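## Task

Put the plate whose ID is M60 into nest OUT so that its well A1 sits at the nest corner labelled A1. The two other plates must finish in the nests they began in, facing either way. All three plates must rest flat within their nest locators and stay there on their own, not held by the robot. Then open the grippers and withdraw the arms.

## Robot and tools

ROBOT. Two seven-joint xArm7 arms, left_arm and right_arm, each carrying a two-finger gripper. Either arm may do the work; the idle one can be parked out of the way. The arms must never strike or squeeze each other.

FRAME. All reported positions share one scene frame: origin on the tabletop midway between the arms, +x outward over the table, +z up, left_arm on the +y side. The left base sits near (0.014, 0.427, 0) m and the right near (0.011, -0.377, 0) m, each yawed by about 6 degrees. The names left and right do not correspond to image sides.

LAYOUT. Nests OUT and RG (a raised nest for setting a plate down to re-grip it) lie between the arms. Nests N1, N2, N3 and RD form an arc in front, running clockwise as seen from above. A fixed bar-code scanner stands beside RD. A plate's ID appears only when it rests flat in RD with well A1 at the nest's A1 corner and nothing hides it; a reversed plate reads no_read. Well A1 is at the plate's labelled short end, in the corner farther from its labelled long side. Plates may start reversed.

GRIPPER. The fingers project sideways from the wrist flange; they are level when the flange points straight down, and the wrist roll swings them around. In gripper axes, fingers point along +x and close along y. end_effector_position is the point between the pads, roughly 2 cm short of the fingertips.

execute_actions. Argument actions is a list holding exactly one action, or empty to just fetch the current state and images. An action may have rows, steps and until.
- rows: 1 to 15 rows, one per control step of 1/30 s. Each row is a single list of 16 numbers in [-1, 1]: left_arm joints 1-7 then left opening, then right_arm joints 1-7 then right opening. Both arms always appear.
- Joint numbers are offsets, not poses: each is measured from the joint angle reported by the latest result (the angle when the action starts), not from the preceding row. Scale: 1.0 equals 2.036 rad. Joint order and stated ranges (rad): waist -6.283..6.283, shoulder -2.059..2.094, upper arm roll -6.283..6.283, elbow -0.192..3.927, forearm roll -6.283..6.283, wrist pitch -1.693..3.142, wrist roll -6.283..6.283. A call targeting more than 0.010 rad beyond a range is rejected; true ends may differ by up to 0.010 rad, and overshooting targets are clipped, sometimes noted as "joint sent to its limit" (absence of that line proves nothing).
- Opening is absolute: +1 fully open (0.150 m between pads), -1 closed (0.071 m gap remains). Full close takes about 0.4 s.
- steps: integer 1 to 450, at least the number of rows, default 15. After the final row each arm keeps heading for that row's target, so long moves need many steps.
- until: stops the action early once every listed condition holds; the arms are not halted. Only the scanner can be named, fields code (a lower-case ID such as m60, or no_read) and reads (count of changes from no_read to an ID). Use a plain value, or [op, value] with =, !=, <, <=, >, >=; numbers need an operator. Any unknown name or out-of-range value rejects the whole call.

MOTION LIMITS. Joint targets move at most 3.14 rad/s, with about 0.16 s of acceleration, and all joints of an arm are timed to finish together. Each step's target stays within 0.623 rad of the measured angle, and targets are pulled back if they would shift the gripper over 70 mm from where it is. Large moves therefore need several calls; a cut-short move will not complete by itself. "joint command not followed" means the clearance check altered targets; that arm then abandons its target. If an arm is forced far off target, both arms drop their targets.

RESULTS. The state line gives, per arm, end_effector_position (m), end_effector_quat_wxyz and velocities (m/s, rad/s); printed positions can be off, more so at long reach. Joint positions and Joint velocities list seven joints (rad, rad/s) then the pad gap (m). grip_measured is the measured opening on the command scale, each gripper off by up to about 1 mm. Joint torques are offset and noisy. The scanner's code and reads are reported every time, and a wrong ID is never shown.

HOLDING. To keep a grip, command an opening at least 0.04 below grip_measured. Pads push about 20 N each; a quick close can push harder or spring open. Brief tugs on held parts or pushes on loose ones may occur.

FAULTS. Load limits (N m): waist 45.5, shoulder 45.5, upper arm roll 27.3, elbow 27.3, forearm roll 27.3, wrist pitch 18.2, wrist roll 18.2, including held weight. Reaching one stops that arm, backs the joint off, holds 10 s and skips the rest of the call (TORQUE FAULT). Sustained holding heats motors: a MOTOR HOT warning from 65 °C, and at 80 °C the arm is braked until cool (OVER-TEMPERATURE FAULT).

zoom_image: camera is cam_low (672x504), cam_left_wrist or cam_right_wrist (both 504x504); region is [x0, y0, x1, y1] in that camera's pixels from the top-left, at most 504 by 504. Calibration is supplied per camera (cam_low sits near (0.92, 1.20, 0.08) m looking back at the robot; wrist cameras are fisheye and follow their hands), accurate to a few degrees and millimetres.

read_manual: returns only the URDF licence texts (section "licences").

finished_scene: argument scene, the number of the scene being closed. It is final, and the goal must already be met and stable. Replying without a tool call ends everything.

AVOID. Dropping plates, knocking anything off the table (this ends the scene), slamming or pressing hard, and arm-to-arm contact.

Each tool is called as name(argument=value, ...) on one line, values as JSON.

## Session

execute_actions(actions=[])

Scene clock: 0.00 s.
left_arm: end_effector_position=(+0.1153, -0.0476, +0.1637) grip_measured=+1.00 end_effector_quat_wxyz=(+0.881, -0.030, -0.026, -0.471) end_effector_velocity=(+0.000, -0.000, +0.000) end_effector_angular_velocity=(-0.001, +0.000, +0.001) | right_arm: end_effector_position=(+0.6231, -0.2898, +0.3901) grip_measured=+1.00 end_effector_quat_wxyz=(+0.514, +0.443, +0.415, -0.606) end_effector_velocity=(+0.000, -0.000, -0.000) end_effector_angular_velocity=(-0.001, -0.001, -0.000)
Joint positions: left_arm=[-1.464 -0.046 -0.157  0.428  0.015  0.395 -0.549  0.15 ] | right_arm=[ 0.142  0.508 -0.074  2.065  1.341  1.489  1.629  0.15 ]
Joint velocities: left_arm=[ 0.     0.    -0.     0.001 -0.001 -0.001 -0.     0.   ] | right_arm=[ 0.    -0.    -0.001 -0.    -0.     0.    -0.001  0.   ]
Joint torques (N m, as the arm reports them, + toward a larger angle): no reading
Motor temperatures (°C, as the motors report them): left_arm=[33 34 34 31 37 34 36] | right_arm=[35 37 34 33 32 34 34]
scanner: code=no_read reads=0

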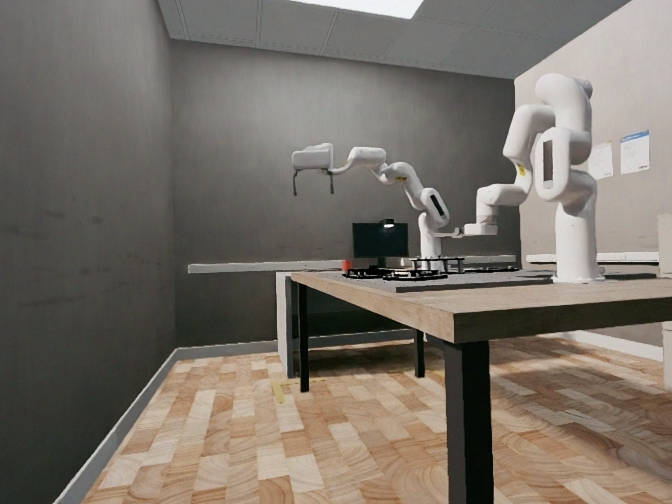

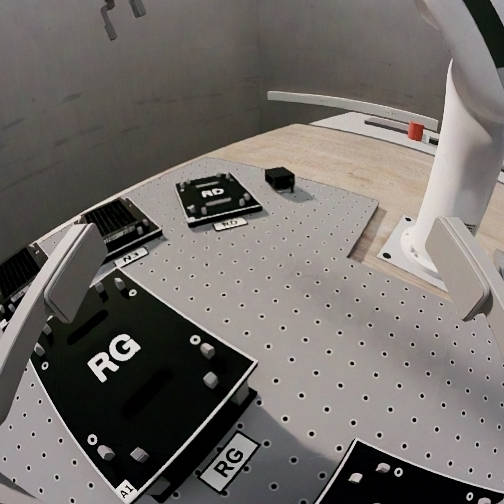

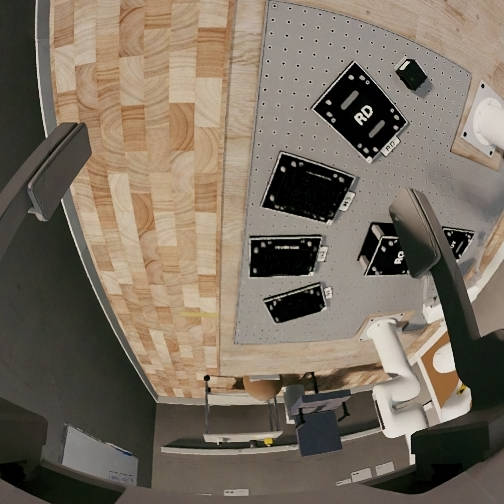

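zoom_image(camera="cam_right_wrist", region=[220, 40, 500, 340])

zoom_image(camera="cam_left_wrist", region=[0, 150, 300, 504])

zoom_image(camera="cam_low", region=[330, 200, 620, 310])

Region (220, 40, 500, 340) of cam_right_wrist's 504x504 image, scaled by 1.680, with more detail than that image has; it fills the left 470 columns of this view, and the rest is white.

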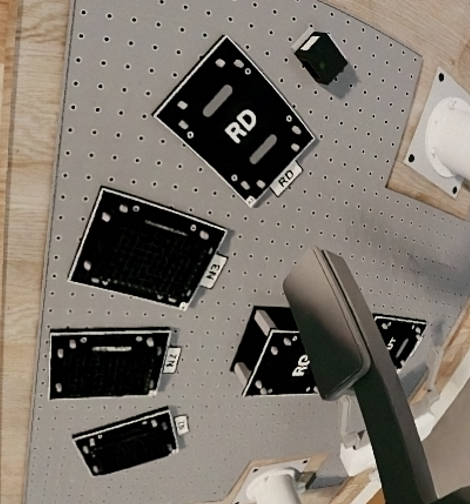

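Region (0, 150, 300, 504) of cam_left_wrist's 504x504 image, scaled by 1.424, with more detail than that image has; it fills the left 427 columns of this view, and the rest is white.

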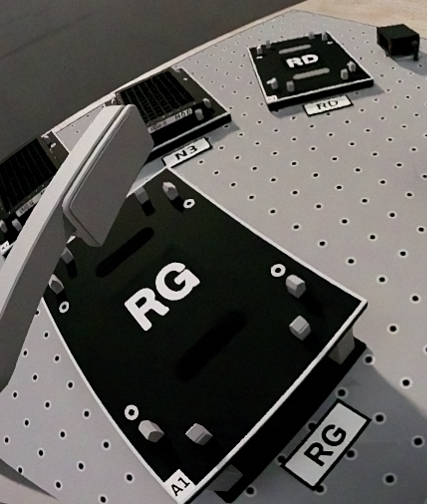

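Region (330, 200, 620, 310) of cam_low's 672x504 image, scaled by 1.738, with more detail than that image has; it fills the top 191 rows of this view, and the rest is white.

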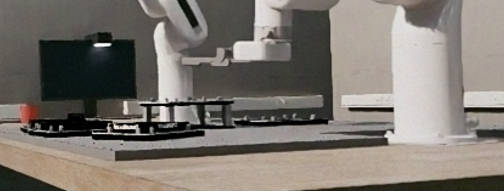

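zoom_image(camera="cam_left_wrist", region=[60, 190, 180, 280])

zoom_image(camera="cam_right_wrist", region=[240, 140, 370, 330])

Region (60, 190, 180, 280) of cam_left_wrist's 504x504 image, scaled by 4.200, with more detail than that image has; it fills the top 378 rows of this view, and the rest is white.

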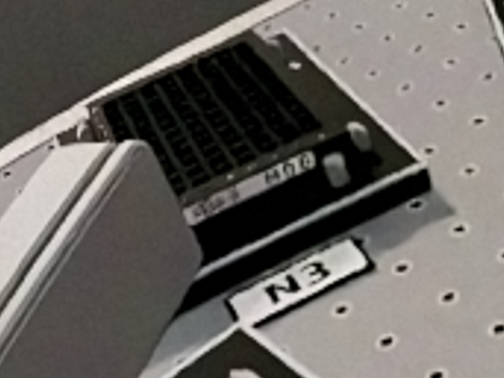

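Region (240, 140, 370, 330) of cam_right_wrist's 504x504 image, scaled by 2.653, with more detail than that image has; it fills the left 345 columns of this view, and the rest is white.

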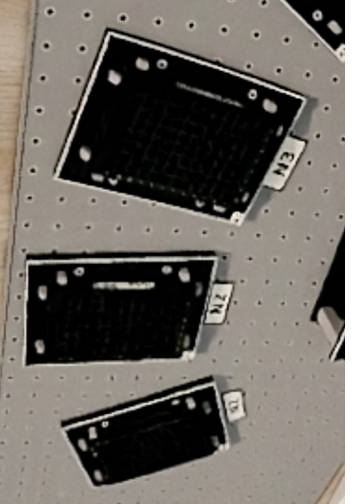

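execute_actions(actions=[{"rows":[[0.132,0.174,0.077,0.187,-0.007,0.052,-0.310,1,0,0,0,0,0,0,0,1]],"steps":40}])

Scene clock: 96.40 s.
left_arm: end_effector_position=(+0.3675, +0.0423, +0.1207) grip_measured=+1.00 end_effector_quat_wxyz=(+0.999, -0.000, -0.000, +0.043) end_effector_velocity=(+0.001, +0.001, -0.000) end_effector_angular_velocity=(+0.001, +0.000, +0.002) | right_arm: end_effector_position=(+0.6231, -0.2898, +0.3901) grip_measured=+1.00 end_effector_quat_wxyz=(+0.514, +0.443, +0.415, -0.606) end_effector_velocity=(-0.000, +0.000, +0.000) end_effector_angular_velocity=(+0.002, +0.001, -0.001)
Joint positions: left_arm=[-1.195  0.308 -0.001  0.809  0.001  0.501 -1.181  0.15 ] | right_arm=[ 0.142  0.508 -0.074  2.065  1.341  1.489  1.629  0.15 ]
Joint velocities: left_arm=[ 0.002  0.001 -0.     0.     0.     0.001 -0.001  0.   ] | right_arm=[-0.     0.    -0.    -0.     0.002  0.     0.001  0.   ]
Joint torques (N m, as the arm reports them, + toward a larger angle): left_arm=[ -0.64 -19.69   0.27  14.02   0.12  -0.65  -0.37] | right_arm=[ -0.61 -36.09   0.31  12.17   0.08  -0.04   0.5 ]
Motor temperatures (°C, as the motors report them): left_arm=[33 34 34 32 37 34 36] | right_arm=[35 39 34 36 32 34 34]
scanner: code=no_read reads=0
camera_calibration (this result's frames):
cam_left_wrist: T_world_to_cam=[[0.123869, -0.990211, -0.0643361, 0.00994859], [-0.692791, -0.0398815, -0.720035, 0.341691], [0.71042, 0.133762, -0.690949, -0.0947913], [0, 0, 0, 1]] pos_world=[0.30283, 0.0361578, 0.181173]
cam_right_wrist: T_world_to_cam=[[-0.994934, -0.0688313, 0.0732696, 0.573408], [-0.00325114, 0.750486, 0.660878, -0.0604928], [-0.100477, 0.657292, -0.746908, 0.641405], [0, 0, 0, 1]] pos_world=[0.634753, -0.336723, 0.477036]

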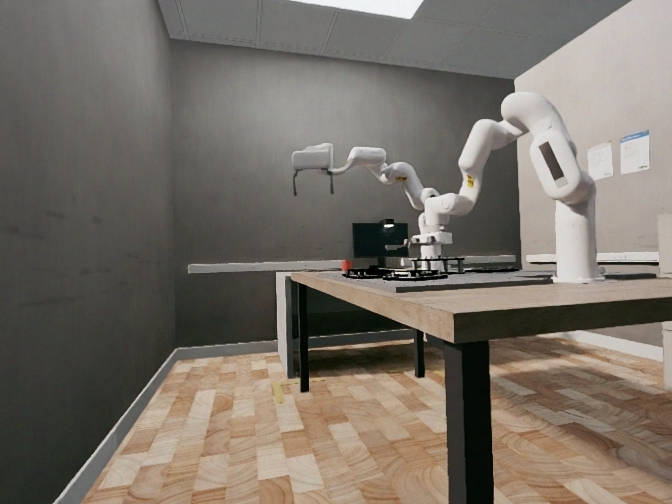

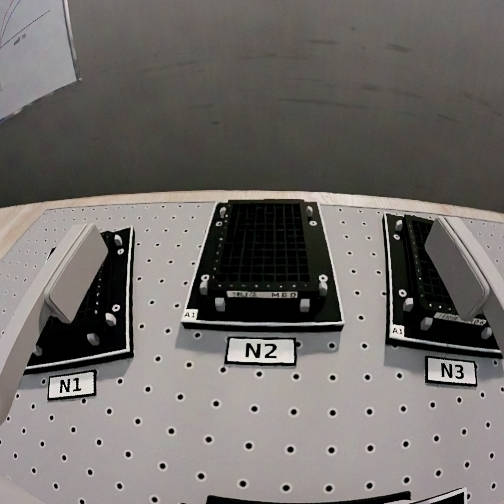

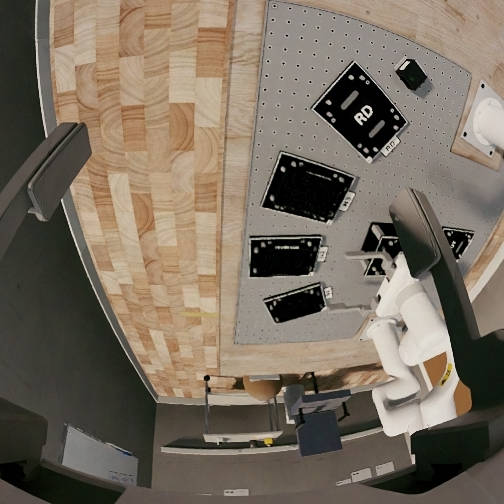

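IK is accurate.

zoom_image(camera="cam_left_wrist", region=[180, 190, 350, 340])

zoom_image(camera="cam_left_wrist", region=[380, 200, 504, 350])

Region (180, 190, 350, 340) of cam_left_wrist's 504x504 image, scaled by 2.965, with more detail than that image has; it fills the top 445 rows of this view, and the rest is white.

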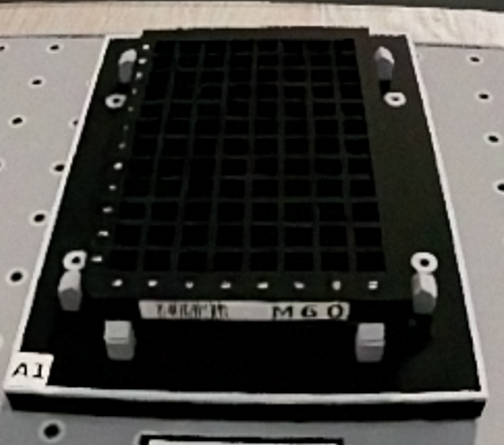

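Region (380, 200, 504, 350) of cam_left_wrist's 504x504 image, scaled by 3.360, with more detail than that image has; it fills the left 417 columns of this view, and the rest is white.

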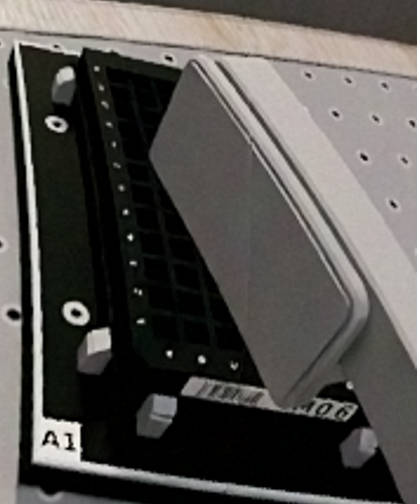

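execute_actions(actions=[{"rows":[[0.110,0.067,0,0.110,0,0.043,0.120,0,0,0,0,0,0,0,0,1]],"steps":25}])

execute_actions(actions=[{"rows":[[0,0.0614,0,0.006,0,-0.0555,0,0,0,0,0,0,0,0,0,1]],"steps":20}])

Scene clock: 151.90 s.
left_arm: end_effector_position=(+0.4871, +0.0515, +0.1207) grip_measured=+0.00 end_effector_quat_wxyz=(+0.999, +0.000, -0.000, +0.033) end_effector_velocity=(+0.000, -0.000, -0.001) end_effector_angular_velocity=(-0.000, +0.000, -0.001) | right_arm: end_effector_position=(+0.6231, -0.2898, +0.3901) grip_measured=+1.00 end_effector_quat_wxyz=(+0.514, +0.443, +0.415, -0.606) end_effector_velocity=(+0.000, +0.000, -0.000) end_effector_angular_velocity=(-0.000, -0.001, +0.001)
Joint positions: left_arm=[-0.972  0.444 -0.001  1.033  0.001  0.588 -0.936  0.111] | right_arm=[ 0.142  0.508 -0.074  2.065  1.341  1.489  1.629  0.15 ]
Joint velocities: left_arm=[ 0.001  0.002 -0.     0.002 -0.    -0.     0.001  0.   ] | right_arm=[ 0.001  0.001 -0.    -0.     0.     0.    -0.001  0.   ]
Joint torques (N m, as the arm reports them, + toward a larger angle): left_arm=[ -0.91 -22.57   0.25  15.25   0.09  -0.61  -0.4 ] | right_arm=[ -1.19 -35.91   0.28  11.88   0.17  -0.13   0.41]
Motor temperatures (°C, as the motors report them): left_arm=[33 34 34 33 37 34 36] | right_arm=[35 39 34 36 32 34 34]
scanner: code=no_read reads=0
camera_calibration (this result's frames):
cam_left_wrist: T_world_to_cam=[[0.103282, -0.992562, -0.0644457, 0.0143729], [-0.693556, -0.0254229, -0.719954, 0.42454], [0.712961, 0.119055, -0.691023, -0.181453], [0, 0, 0, 1]] pos_world=[0.422327, 0.0466619, 0.181187]
cam_right_wrist: T_world_to_cam=[[-0.994934, -0.0688314, 0.0732694, 0.573408], [-0.00325129, 0.750486, 0.660878, -0.0604929], [-0.100477, 0.657292, -0.746908, 0.641405], [0, 0, 0, 1]] pos_world=[0.634753, -0.336723, 0.477036]

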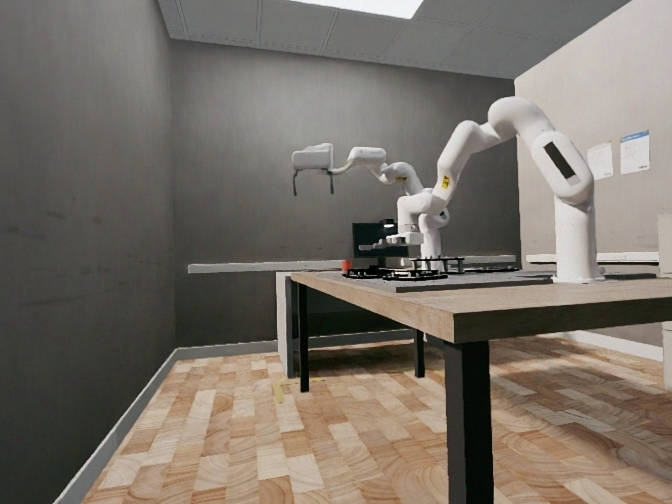

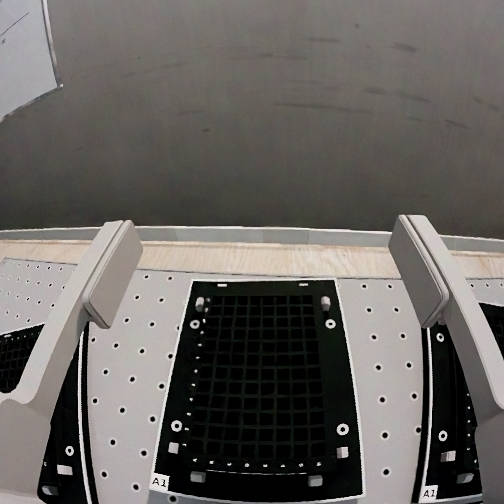

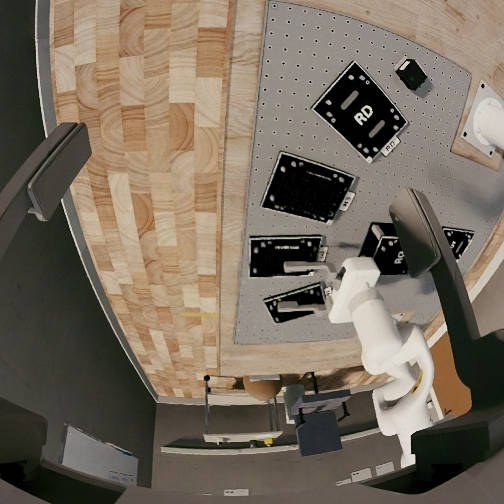

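Scene clock: 152.57 s.
left_arm: end_effector_position=(+0.4872, +0.0514, +0.0704) grip_measured=+0.00 end_effector_quat_wxyz=(+0.999, -0.000, -0.000, +0.033) end_effector_velocity=(+0.001, +0.001, -0.001) end_effector_angular_velocity=(+0.001, +0.000, +0.001) | right_arm: end_effector_position=(+0.6231, -0.2898, +0.3901) grip_measured=+1.00 end_effector_quat_wxyz=(+0.514, +0.443, +0.415, -0.606) end_effector_velocity=(-0.000, +0.000, -0.000) end_effector_angular_velocity=(-0.000, +0.002, +0.000)
Joint positions: left_arm=[-0.972  0.569 -0.001  1.045  0.001  0.475 -0.936  0.111] | right_arm=[ 0.142  0.508 -0.074  2.065  1.341  1.489  1.629  0.15 ]
Joint velocities: left_arm=[ 0.001  0.002  0.001 -0.     0.    -0.002  0.001  0.   ] | right_arm=[ 0.     0.001  0.    -0.    -0.     0.     0.001  0.   ]
Joint torques (N m, as the arm reports them, + toward a larger angle): left_arm=[ -0.65 -24.02   0.39  13.75  -0.18  -0.56  -0.37] | right_arm=[ -0.79 -35.99   0.36  12.19   0.19  -0.2    0.5 ]
Motor temperatures (°C, as the motors report them): left_arm=[33 34 34 33 37 34 36] | right_arm=[35 39 34 36 32 34 34]
scanner: code=no_read reads=0
camera_calibration (this result's frames):
cam_left_wrist: T_world_to_cam=[[0.1033, -0.992606, -0.0637429, 0.0109499], [-0.693348, -0.0259105, -0.720137, 0.388305], [0.713161, 0.118586, -0.690897, -0.216323], [0, 0, 0, 1]] pos_world=[0.422372, 0.0465829, 0.130874]
cam_right_wrist: T_world_to_cam=[[-0.994934, -0.0688314, 0.0732691, 0.573409], [-0.00325149, 0.750486, 0.660878, -0.0604928], [-0.100477, 0.657292, -0.746908, 0.641405], [0, 0, 0, 1]] pos_world=[0.634753, -0.336723, 0.477036]

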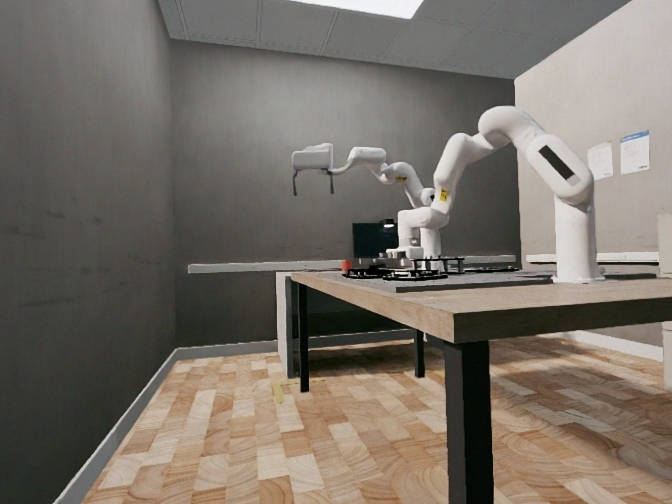

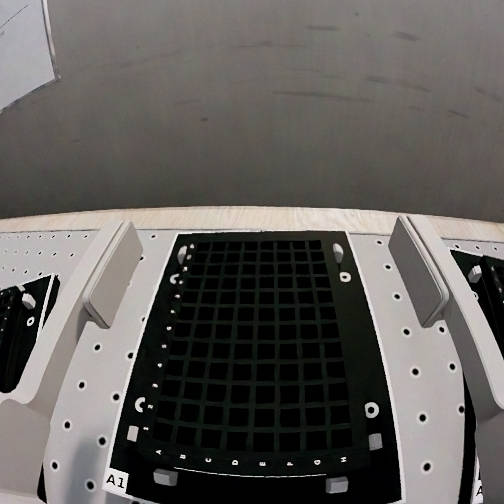

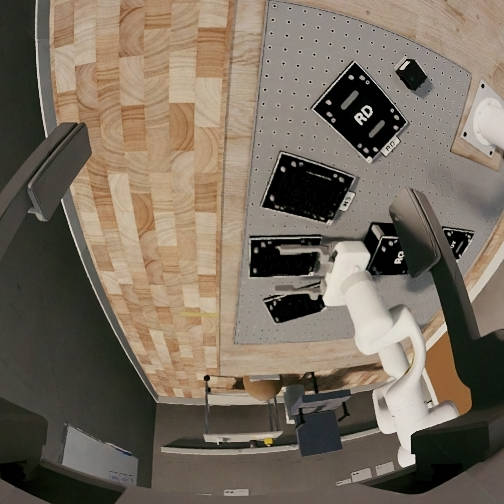

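execute_actions(actions=[{"rows":[[0.0028,0.0278,0,-0.0022,0,-0.0295,0.0133,-0.2,0,0,0,0,0,0,0,1]],"steps":15}])

zoom_image(camera="cam_low", region=[330, 230, 450, 290])

Scene clock: 168.83 s.
left_arm: end_effector_position=(+0.4864, +0.0534, +0.0457) grip_measured=-0.20 end_effector_quat_wxyz=(+1.000, -0.000, -0.000, +0.022) end_effector_velocity=(-0.001, +0.004, -0.004) end_effector_angular_velocity=(+0.007, +0.005, +0.003) | right_arm: end_effector_position=(+0.6231, -0.2898, +0.3901) grip_measured=+1.00 end_effector_quat_wxyz=(+0.514, +0.443, +0.415, -0.606) end_effector_velocity=(-0.000, +0.000, -0.000) end_effector_angular_velocity=(+0.000, +0.001, +0.000)
Joint positions: left_arm=[-0.966  0.625 -0.001  1.041  0.001  0.415 -0.909  0.103] | right_arm=[ 0.142  0.508 -0.074  2.065  1.341  1.489  1.629  0.15 ]
Joint velocities: left_arm=[ 0.002  0.002  0.002 -0.007 -0.    -0.001  0.001 -0.   ] | right_arm=[0.    0.    0.    0.    0.    0.    0.001 0.   ]
Joint torques (N m, as the arm reports them, + toward a larger angle): left_arm=[ -0.33 -23.95   0.04  13.21   0.36  -0.54  -0.44] | right_arm=[ -0.71 -36.15   0.32  12.15   0.2   -0.15   0.47]
Motor temperatures (°C, as the motors report them): left_arm=[33 35 34 32 37 34 36] | right_arm=[35 39 34 36 32 34 34]
scanner: code=no_read reads=0
camera_calibration (this result's frames):
cam_left_wrist: T_world_to_cam=[[0.0818725, -0.994611, -0.063606, 0.0220233], [-0.693813, -0.0110631, -0.72007, 0.36948], [0.715486, 0.103085, -0.69098, -0.233408], [0, 0, 0, 1]] pos_world=[0.421547, 0.050053, 0.106172]
cam_right_wrist: T_world_to_cam=[[-0.994934, -0.0688314, 0.0732691, 0.573409], [-0.00325147, 0.750486, 0.660878, -0.0604929], [-0.100477, 0.657292, -0.746908, 0.641405], [0, 0, 0, 1]] pos_world=[0.634753, -0.336723, 0.477036]

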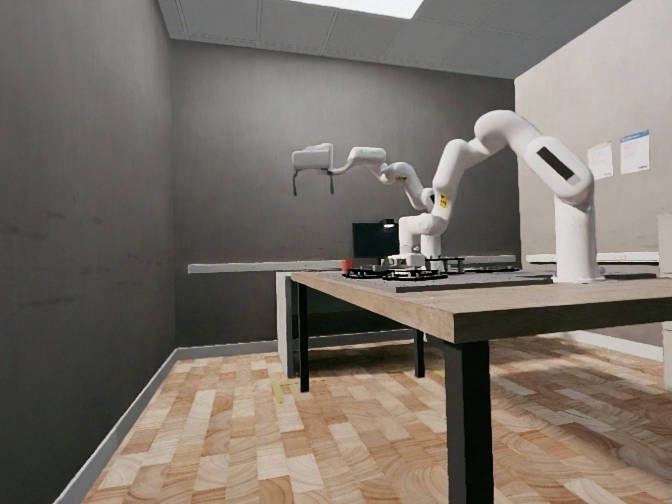

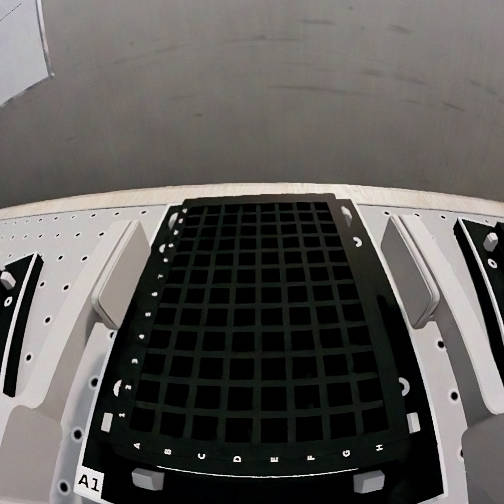

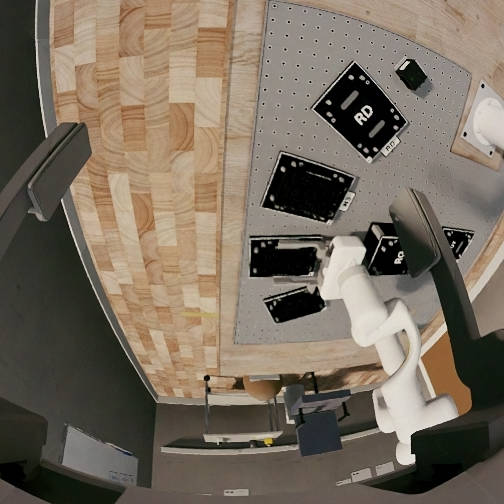

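Region (330, 230, 450, 290) of cam_low's 672x504 image, scaled by 4.200, with more detail than that image has.

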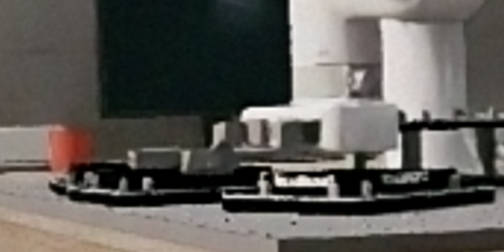

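execute_actions(actions=[{"rows":[[0,0.0117,0,0.0033,0,-0.0084,0,-0.2,0,0,0,0,0,0,0,1]],"steps":15}])

zoom_image(camera="cam_low", region=[330, 230, 450, 290])

Scene clock: 185.63 s.
left_arm: end_effector_position=(+0.4865, +0.0533, +0.0372) grip_measured=-0.20 end_effector_quat_wxyz=(+1.000, -0.001, -0.000, +0.022) end_effector_velocity=(-0.001, +0.001, -0.001) end_effector_angular_velocity=(+0.002, +0.001, -0.000) | right_arm: end_effector_position=(+0.6231, -0.2898, +0.3901) grip_measured=+1.00 end_effector_quat_wxyz=(+0.514, +0.443, +0.415, -0.606) end_effector_velocity=(+0.000, -0.000, -0.000) end_effector_angular_velocity=(-0.001, +0.001, -0.001)
Joint positions: left_arm=[-0.966  0.648 -0.001  1.048  0.001  0.398 -0.909  0.103] | right_arm=[ 0.142  0.508 -0.074  2.065  1.341  1.489  1.629  0.15 ]
Joint velocities: left_arm=[-0.     0.001  0.    -0.003  0.001 -0.002 -0.001  0.   ] | right_arm=[ 0.     0.001 -0.     0.    -0.    -0.001  0.001  0.   ]
Joint torques (N m, as the arm reports them, + toward a larger angle): left_arm=[ -0.57 -24.04   0.36  12.88   0.14  -0.55  -0.43] | right_arm=[ -0.59 -35.55   0.04  12.32   0.03  -0.11   0.42]
Motor temperatures (°C, as the motors report them): left_arm=[33 35 34 32 37 34 36] | right_arm=[35 39 34 36 32 34 34]
scanner: code=no_read reads=0
camera_calibration (this result's frames):
cam_left_wrist: T_world_to_cam=[[0.0818811, -0.994627, -0.0633438, 0.0213773], [-0.693699, -0.0112425, -0.720178, 0.36333], [0.715596, 0.10291, -0.690892, -0.23939], [0, 0, 0, 1]] pos_world=[0.421597, 0.0499828, 0.0976236]
cam_right_wrist: T_world_to_cam=[[-0.994934, -0.0688311, 0.073269, 0.573409], [-0.00325135, 0.750486, 0.660878, -0.060493], [-0.100476, 0.657292, -0.746908, 0.641405], [0, 0, 0, 1]] pos_world=[0.634753, -0.336723, 0.477036]

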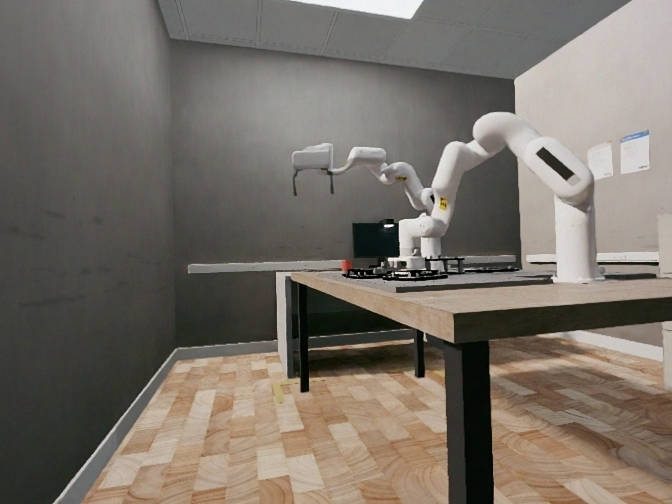

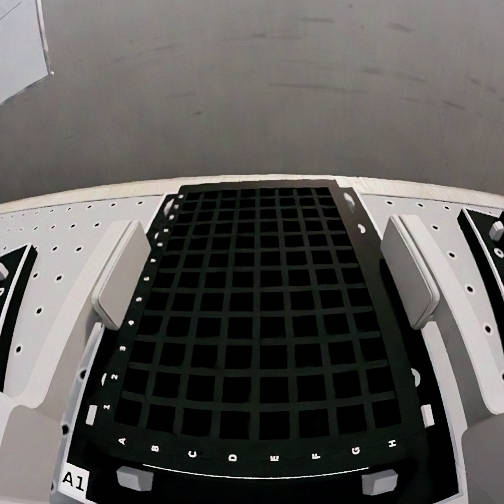

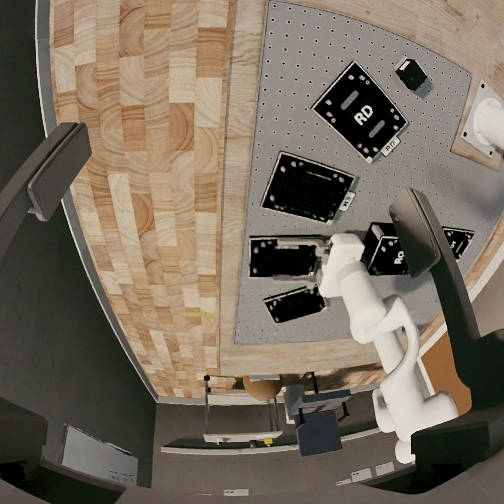

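Region (330, 230, 450, 290) of cam_low's 672x504 image, scaled by 4.200, with more detail than that image has.

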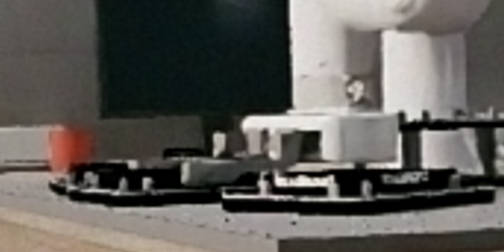

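execute_actions(actions=[{"rows":[[0,0.0068,0,0.0019,0,-0.0049,0,-0.2,0,0,0,0,0,0,0,1]],"steps":15}])

zoom_image(camera="cam_low", region=[330, 230, 450, 290])

Scene clock: 193.17 s.
left_arm: end_effector_position=(+0.4872, +0.0527, +0.0340) grip_measured=-0.20 end_effector_quat_wxyz=(+1.000, -0.002, -0.002, +0.023) end_effector_velocity=(-0.001, -0.000, -0.002) end_effector_angular_velocity=(+0.003, +0.002, -0.003) | right_arm: end_effector_position=(+0.6231, -0.2898, +0.3901) grip_measured=+1.00 end_effector_quat_wxyz=(+0.514, +0.443, +0.415, -0.606) end_effector_velocity=(-0.000, +0.001, +0.000) end_effector_angular_velocity=(+0.000, -0.001, +0.003)
Joint positions: left_arm=[-0.966  0.66  -0.001  1.053  0.001  0.387 -0.91   0.103] | right_arm=[ 0.142  0.508 -0.074  2.065  1.341  1.489  1.629  0.15 ]
Joint velocities: left_arm=[-0.001  0.003  0.     0.     0.001  0.001  0.001 -0.   ] | right_arm=[ 0.002 -0.    -0.     0.     0.     0.001 -0.001  0.   ]
Joint torques (N m, as the arm reports them, + toward a larger angle): left_arm=[  0.04 -16.17  -0.23   8.78  -0.11   0.51   0.23] | right_arm=[ -0.71 -35.98   0.51  12.19   0.34  -0.23   0.35]
Motor temperatures (°C, as the motors report them): left_arm=[33 35 34 32 37 34 36] | right_arm=[35 39 34 36 32 34 34]
scanner: code=no_read reads=0
camera_calibration (this result's frames):
cam_left_wrist: T_world_to_cam=[[0.0827455, -0.994757, -0.0601035, 0.0199811], [-0.691653, -0.0139036, -0.722096, 0.36073], [0.717474, 0.101321, -0.689177, -0.242975], [0, 0, 0, 1]] pos_world=[0.422175, 0.0495102, 0.0942302]
cam_right_wrist: T_world_to_cam=[[-0.994934, -0.0688308, 0.0732691, 0.573409], [-0.0032511, 0.750486, 0.660878, -0.060493], [-0.100476, 0.657292, -0.746908, 0.641405], [0, 0, 0, 1]] pos_world=[0.634753, -0.336723, 0.477036]

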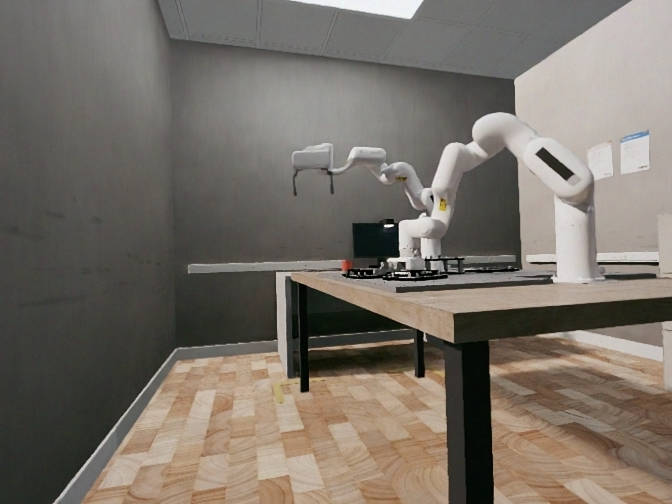

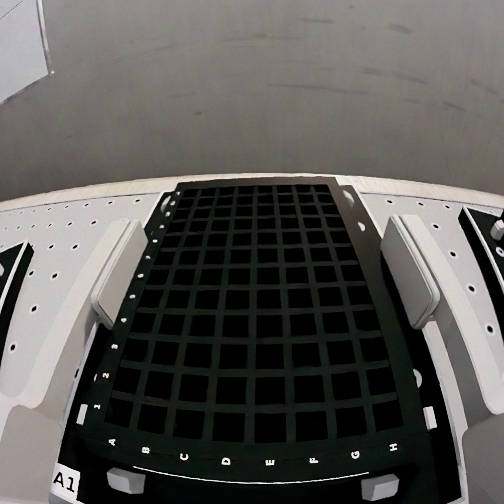

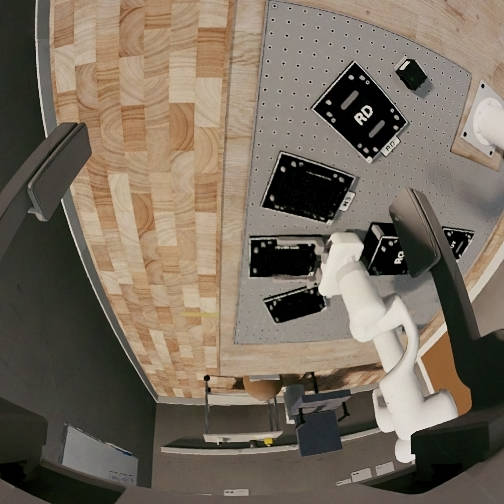

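Region (330, 230, 450, 290) of cam_low's 672x504 image, scaled by 4.200, with more detail than that image has.

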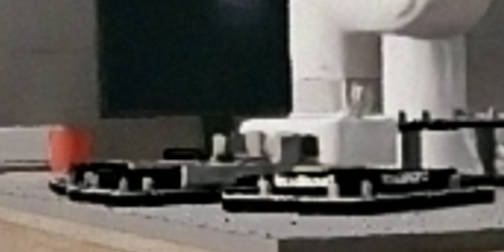

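execute_actions(actions=[{"rows":[[0.0019,-0.0048,0,-0.0054,0,-0.0005,0.0019,-0.2,0,0,0,0,0,0,0,1]],"steps":12}])

execute_actions(actions=[{"rows":[[0,0,0,0,0,0,0,-0.75,0,0,0,0,0,0,0,1]],"steps":20}])

Scene clock: 209.53 s.
left_arm: end_effector_position=(+0.4855, +0.0556, +0.0337) grip_measured=-0.20 end_effector_quat_wxyz=(+1.000, -0.000, +0.000, +0.021) end_effector_velocity=(-0.000, +0.002, +0.001) end_effector_angular_velocity=(-0.000, +0.000, +0.008) | right_arm: end_effector_position=(+0.6231, -0.2898, +0.3901) grip_measured=+1.00 end_effector_quat_wxyz=(+0.514, +0.443, +0.415, -0.606) end_effector_velocity=(+0.000, -0.000, -0.000) end_effector_angular_velocity=(-0.001, -0.001, +0.000)
Joint positions: left_arm=[-0.963  0.652 -0.002  1.04   0.001  0.387 -0.905  0.103] | right_arm=[ 0.142  0.508 -0.074  2.065  1.341  1.489  1.629  0.15 ]
Joint velocities: left_arm=[ 0.    -0.004  0.001 -0.004 -0.003  0.    -0.004  0.   ] | right_arm=[ 0.     0.    -0.     0.    -0.001  0.    -0.001  0.   ]
Joint torques (N m, as the arm reports them, + toward a larger angle): left_arm=[  1.22 -16.32   1.22   3.81  -0.84   1.88  -1.  ] | right_arm=[ -0.62 -35.73   0.32  12.14   0.22  -0.11   0.4 ]
Motor temperatures (°C, as the motors report them): left_arm=[33 34 35 32 37 34 36] | right_arm=[35 39 34 36 32 34 34]
scanner: code=no_read reads=0
camera_calibration (this result's frames):
cam_left_wrist: T_world_to_cam=[[0.0798271, -0.994785, -0.0634902, 0.0244983], [-0.694406, -0.00980126, -0.719517, 0.360457], [0.715142, 0.101525, -0.691567, -0.24103], [0, 0, 0, 1]] pos_world=[0.420719, 0.052374, 0.0942214]
cam_right_wrist: T_world_to_cam=[[-0.994934, -0.0688306, 0.0732691, 0.573409], [-0.00325097, 0.750486, 0.660878, -0.0604927], [-0.100476, 0.657292, -0.746908, 0.641405], [0, 0, 0, 1]] pos_world=[0.634753, -0.336723, 0.477036]

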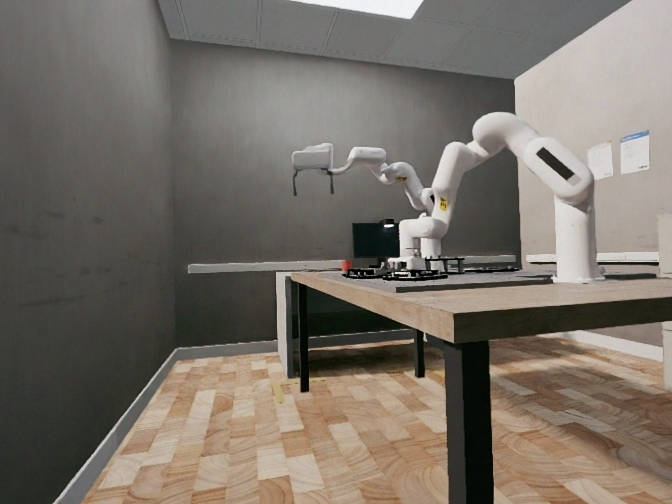

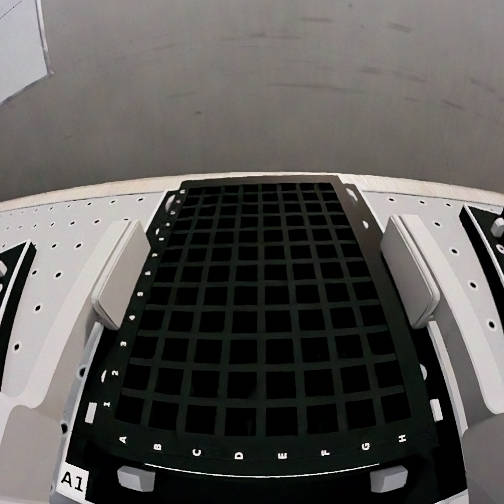

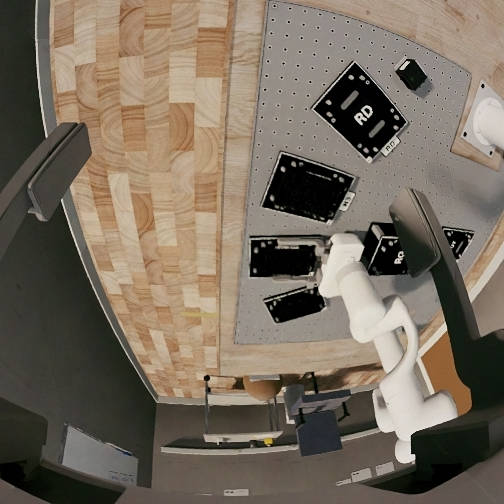

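Scene clock: 210.20 s.
left_arm: end_effector_position=(+0.4858, +0.0562, +0.0336) grip_measured=-0.61 end_effector_quat_wxyz=(+1.000, -0.000, +0.000, +0.022) end_effector_velocity=(+0.000, +0.000, +0.000) end_effector_angular_velocity=(-0.000, -0.001, -0.000) | right_arm: end_effector_position=(+0.6231, -0.2898, +0.3901) grip_measured=+1.00 end_effector_quat_wxyz=(+0.514, +0.443, +0.415, -0.606) end_effector_velocity=(-0.000, +0.000, +0.000) end_effector_angular_velocity=(+0.001, +0.001, +0.000)
Joint positions: left_arm=[-0.962  0.652 -0.002  1.04   0.001  0.388 -0.906  0.086] | right_arm=[ 0.142  0.508 -0.074  2.065  1.341  1.489  1.629  0.15 ]
Joint velocities: left_arm=[-0.    -0.001  0.001 -0.     0.    -0.     0.001 -0.   ] | right_arm=[-0.    -0.     0.001  0.     0.001  0.     0.001  0.   ]
Joint torques (N m, as the arm reports them, + toward a larger angle): left_arm=[ -0.49 -14.99  -0.48   4.93  -0.18   1.53  -0.21] | right_arm=[ -0.92 -36.04   0.33  12.27   0.21  -0.09   0.4 ]
Motor temperatures (°C, as the motors report them): left_arm=[33 34 35 32 37 34 36] | right_arm=[35 39 34 36 32 34 34]
scanner: code=no_read reads=0
camera_calibration (this result's frames):
cam_left_wrist: T_world_to_cam=[[0.0809713, -0.994662, -0.0639552, 0.0244729], [-0.694459, -0.010273, -0.719459, 0.360592], [0.714962, 0.10267, -0.691584, -0.241275], [0, 0, 0, 1]] pos_world=[0.420937, 0.0528183, 0.0941339]
cam_right_wrist: T_world_to_cam=[[-0.994934, -0.0688306, 0.0732694, 0.573409], [-0.00325076, 0.750486, 0.660878, -0.0604929], [-0.100476, 0.657292, -0.746908, 0.641405], [0, 0, 0, 1]] pos_world=[0.634753, -0.336723, 0.477036]

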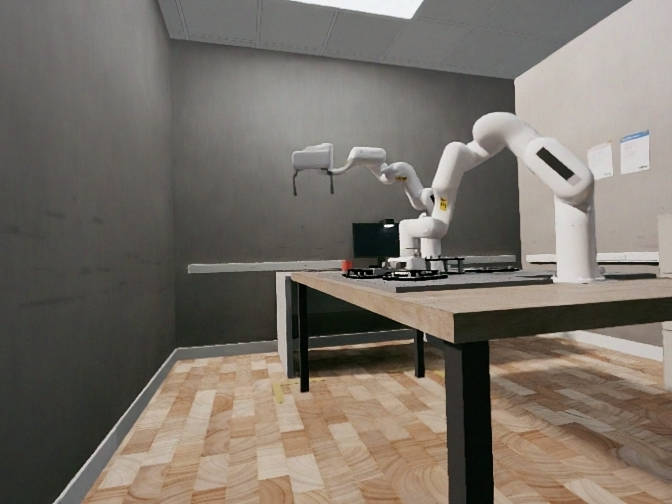

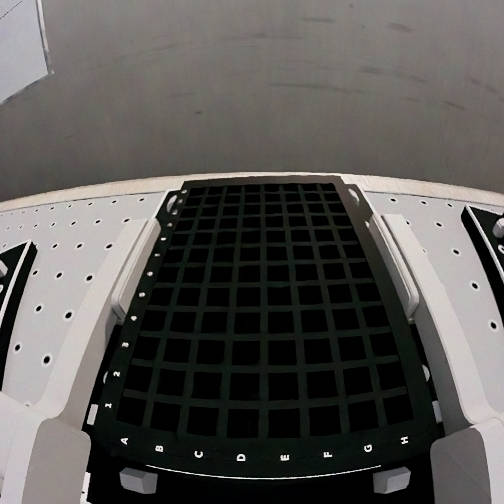

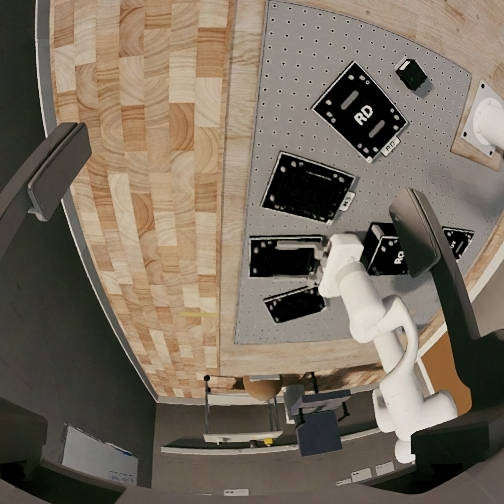

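execute_actions(actions=[{"rows":[[0,-0.006,0,-0.0016,0,0.0045,0,-0.75,0,0,0,0,0,0,0,1],[0,-0.012,0,-0.0032,0,0.009,0,-0.75,0,0,0,0,0,0,0,1],[0,-0.018,0,-0.0048,0,0.014,0,-0.75,0,0,0,0,0,0,0,1],[0,-0.026,0,-0.0068,0,0.019,0,-0.75,0,0,0,0,0,0,0,1],[0,-0.026,0,-0.0068,0,0.019,0,-0.75,0,0,0,0,0,0,0,1],[0,-0.026,0,-0.0068,0,0.019,0,-0.75,0,0,0,0,0,0,0,1],[0,-0.026,0,-0.0068,0,0.019,0,-0.75,0,0,0,0,0,0,0,1],[0,-0.026,0,-0.0068,0,0.019,0,-0.75,0,0,0,0,0,0,0,1],[0,-0.05,0,-0.011,0,0.040,0,-0.75,0,0,0,0,0,0,0,1],[0,-0.08,0,-0.014,0,0.066,0,-0.75,0,0,0,0,0,0,0,1],[0,-0.1213,0,-0.0172,0,0.1041,0,-0.75,0,0,0,0,0,0,0,1]],"steps":30}])

Scene clock: 228.87 s.
left_arm: end_effector_position=(+0.4858, +0.0561, +0.1295) grip_measured=-0.62 end_effector_quat_wxyz=(+1.000, +0.000, +0.000, +0.022) end_effector_velocity=(+0.000, -0.002, +0.003) end_effector_angular_velocity=(-0.005, -0.004, -0.003) | right_arm: end_effector_position=(+0.6231, -0.2898, +0.3901) grip_measured=+1.00 end_effector_quat_wxyz=(+0.514, +0.443, +0.415, -0.606) end_effector_velocity=(-0.000, -0.000, -0.000) end_effector_angular_velocity=(+0.000, +0.003, -0.001)
Joint positions: left_arm=[-0.963  0.406 -0.002  1.005  0.001  0.599 -0.906  0.086] | right_arm=[ 0.142  0.508 -0.074  2.065  1.341  1.489  1.629  0.15 ]
Joint velocities: left_arm=[-0.001 -0.004 -0.001  0.002  0.     0.001  0.001  0.   ] | right_arm=[-0.     0.    -0.    -0.     0.     0.     0.003  0.   ]
Joint torques (N m, as the arm reports them, + toward a larger angle): left_arm=[ -1.03 -22.44   0.34  15.82   0.16  -0.49  -0.26] | right_arm=[ -0.66 -36.15   0.37  12.1    0.15   0.     0.33]
Motor temperatures (°C, as the motors report them): left_arm=[33 34 35 32 37 34 36] | right_arm=[35 39 34 36 32 34 34]
scanner: code=no_read reads=0
camera_calibration (this result's frames):
cam_left_wrist: T_world_to_cam=[[0.0808181, -0.9946, -0.06511, 0.0308029], [-0.694613, -0.00935267, -0.719323, 0.429615], [0.71483, 0.103361, -0.691618, -0.175002], [0, 0, 0, 1]] pos_world=[0.421023, 0.0527429, 0.190003]
cam_right_wrist: T_world_to_cam=[[-0.994934, -0.0688307, 0.0732694, 0.573409], [-0.00325082, 0.750486, 0.660878, -0.0604929], [-0.100476, 0.657292, -0.746908, 0.641405], [0, 0, 0, 1]] pos_world=[0.634753, -0.336723, 0.477036]

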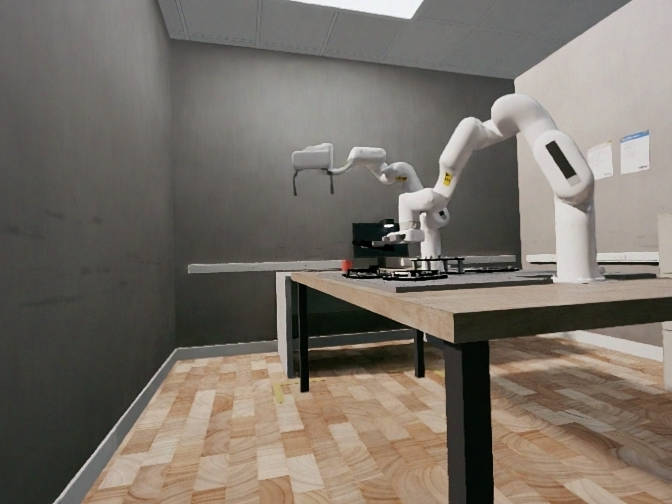

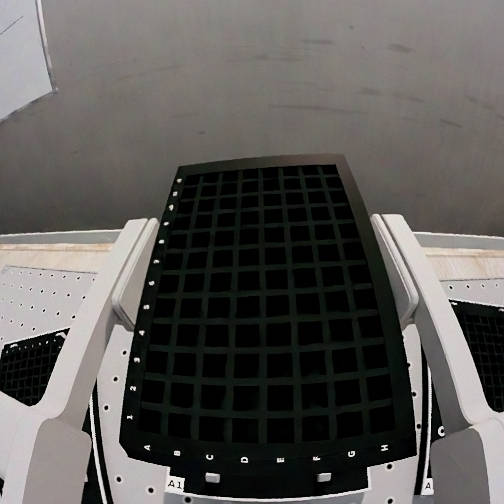

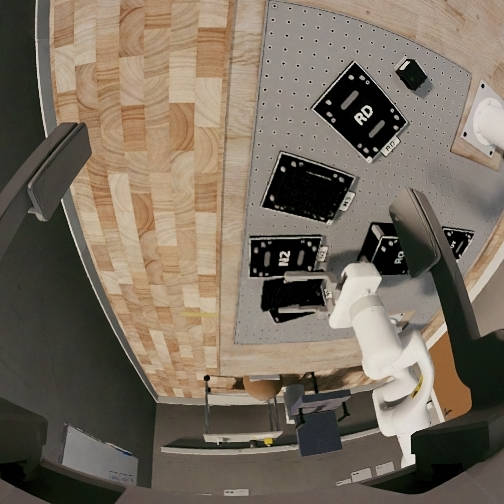

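execute_actions(actions=[{"rows":[[-0.587,-0.042,0,-0.028,0,0.014,-0.564,-0.75,0,0,0,0,0,0,0,1]],"steps":40}])

Scene clock: 247.00 s.
left_arm: end_effector_position=(-0.0214, -0.0191, +0.1491) grip_measured=-0.62 end_effector_quat_wxyz=(+1.000, +0.000, -0.000, +0.002) end_effector_velocity=(-0.388, +0.158, +0.009) end_effector_angular_velocity=(+0.002, -0.001, -0.076) | right_arm: end_effector_position=(+0.6231, -0.2898, +0.3901) grip_measured=+1.00 end_effector_quat_wxyz=(+0.514, +0.443, +0.415, -0.606) end_effector_velocity=(-0.000, +0.000, -0.000) end_effector_angular_velocity=(-0.000, +0.001, +0.000)
Joint positions: left_arm=[-2.062  0.325 -0.002  0.951  0.001  0.626 -1.966  0.086] | right_arm=[ 0.142  0.508 -0.074  2.065  1.341  1.489  1.629  0.15 ]
Joint velocities: left_arm=[-0.876 -0.043 -0.001 -0.03  -0.     0.015 -0.8   -0.   ] | right_arm=[-0.  0.  0. -0. -0. -0.  0.  0.]
Joint torques (N m, as the arm reports them, + toward a larger angle): left_arm=[  0.41 -21.     0.61  14.87   0.08  -0.26  -0.37] | right_arm=[ -1.07 -35.91   0.37  12.05   0.01  -0.19   0.38]
Motor temperatures (°C, as the motors report them): left_arm=[33 35 35 32 37 34 36] | right_arm=[35 39 34 36 32 34 34]
scanner: code=no_read reads=0
camera_calibration (this result's frames):
cam_left_wrist: T_world_to_cam=[[0.0416097, -0.997013, -0.0650603, -0.00264534], [-0.693735, 0.0180314, -0.720004, 0.0913222], [0.719027, 0.0750938, -0.690913, 0.208383], [0, 0, 0, 1]] pos_world=[-0.0863695, -0.0199324, 0.209555]
cam_right_wrist: T_world_to_cam=[[-0.994934, -0.0688307, 0.0732695, 0.573409], [-0.00325075, 0.750486, 0.660878, -0.0604928], [-0.100476, 0.657292, -0.746908, 0.641405], [0, 0, 0, 1]] pos_world=[0.634753, -0.336723, 0.477036]

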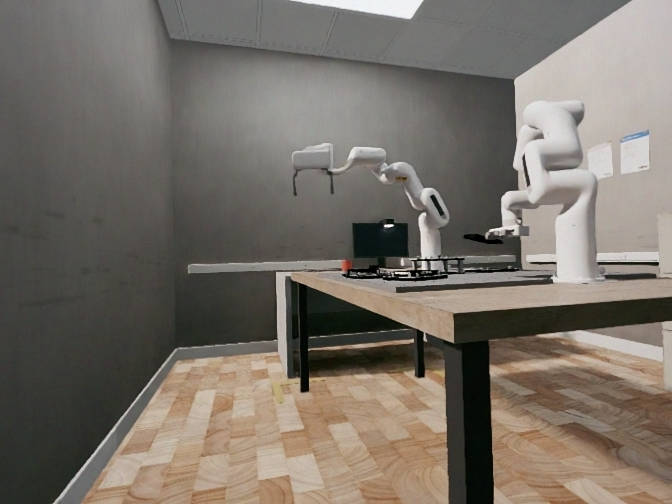

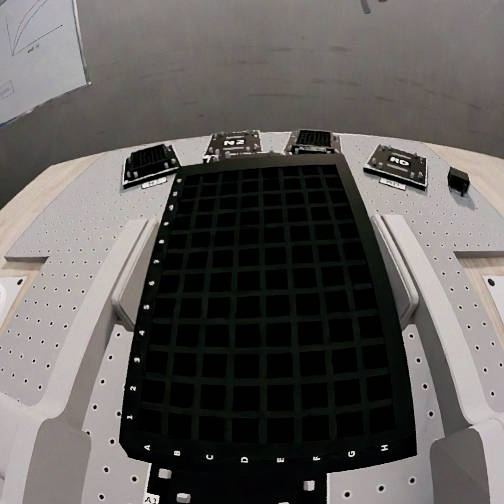

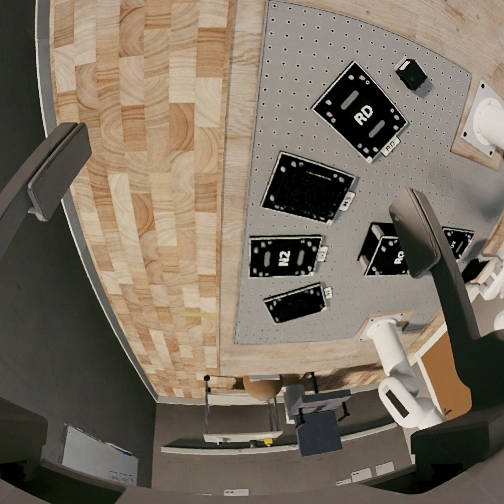

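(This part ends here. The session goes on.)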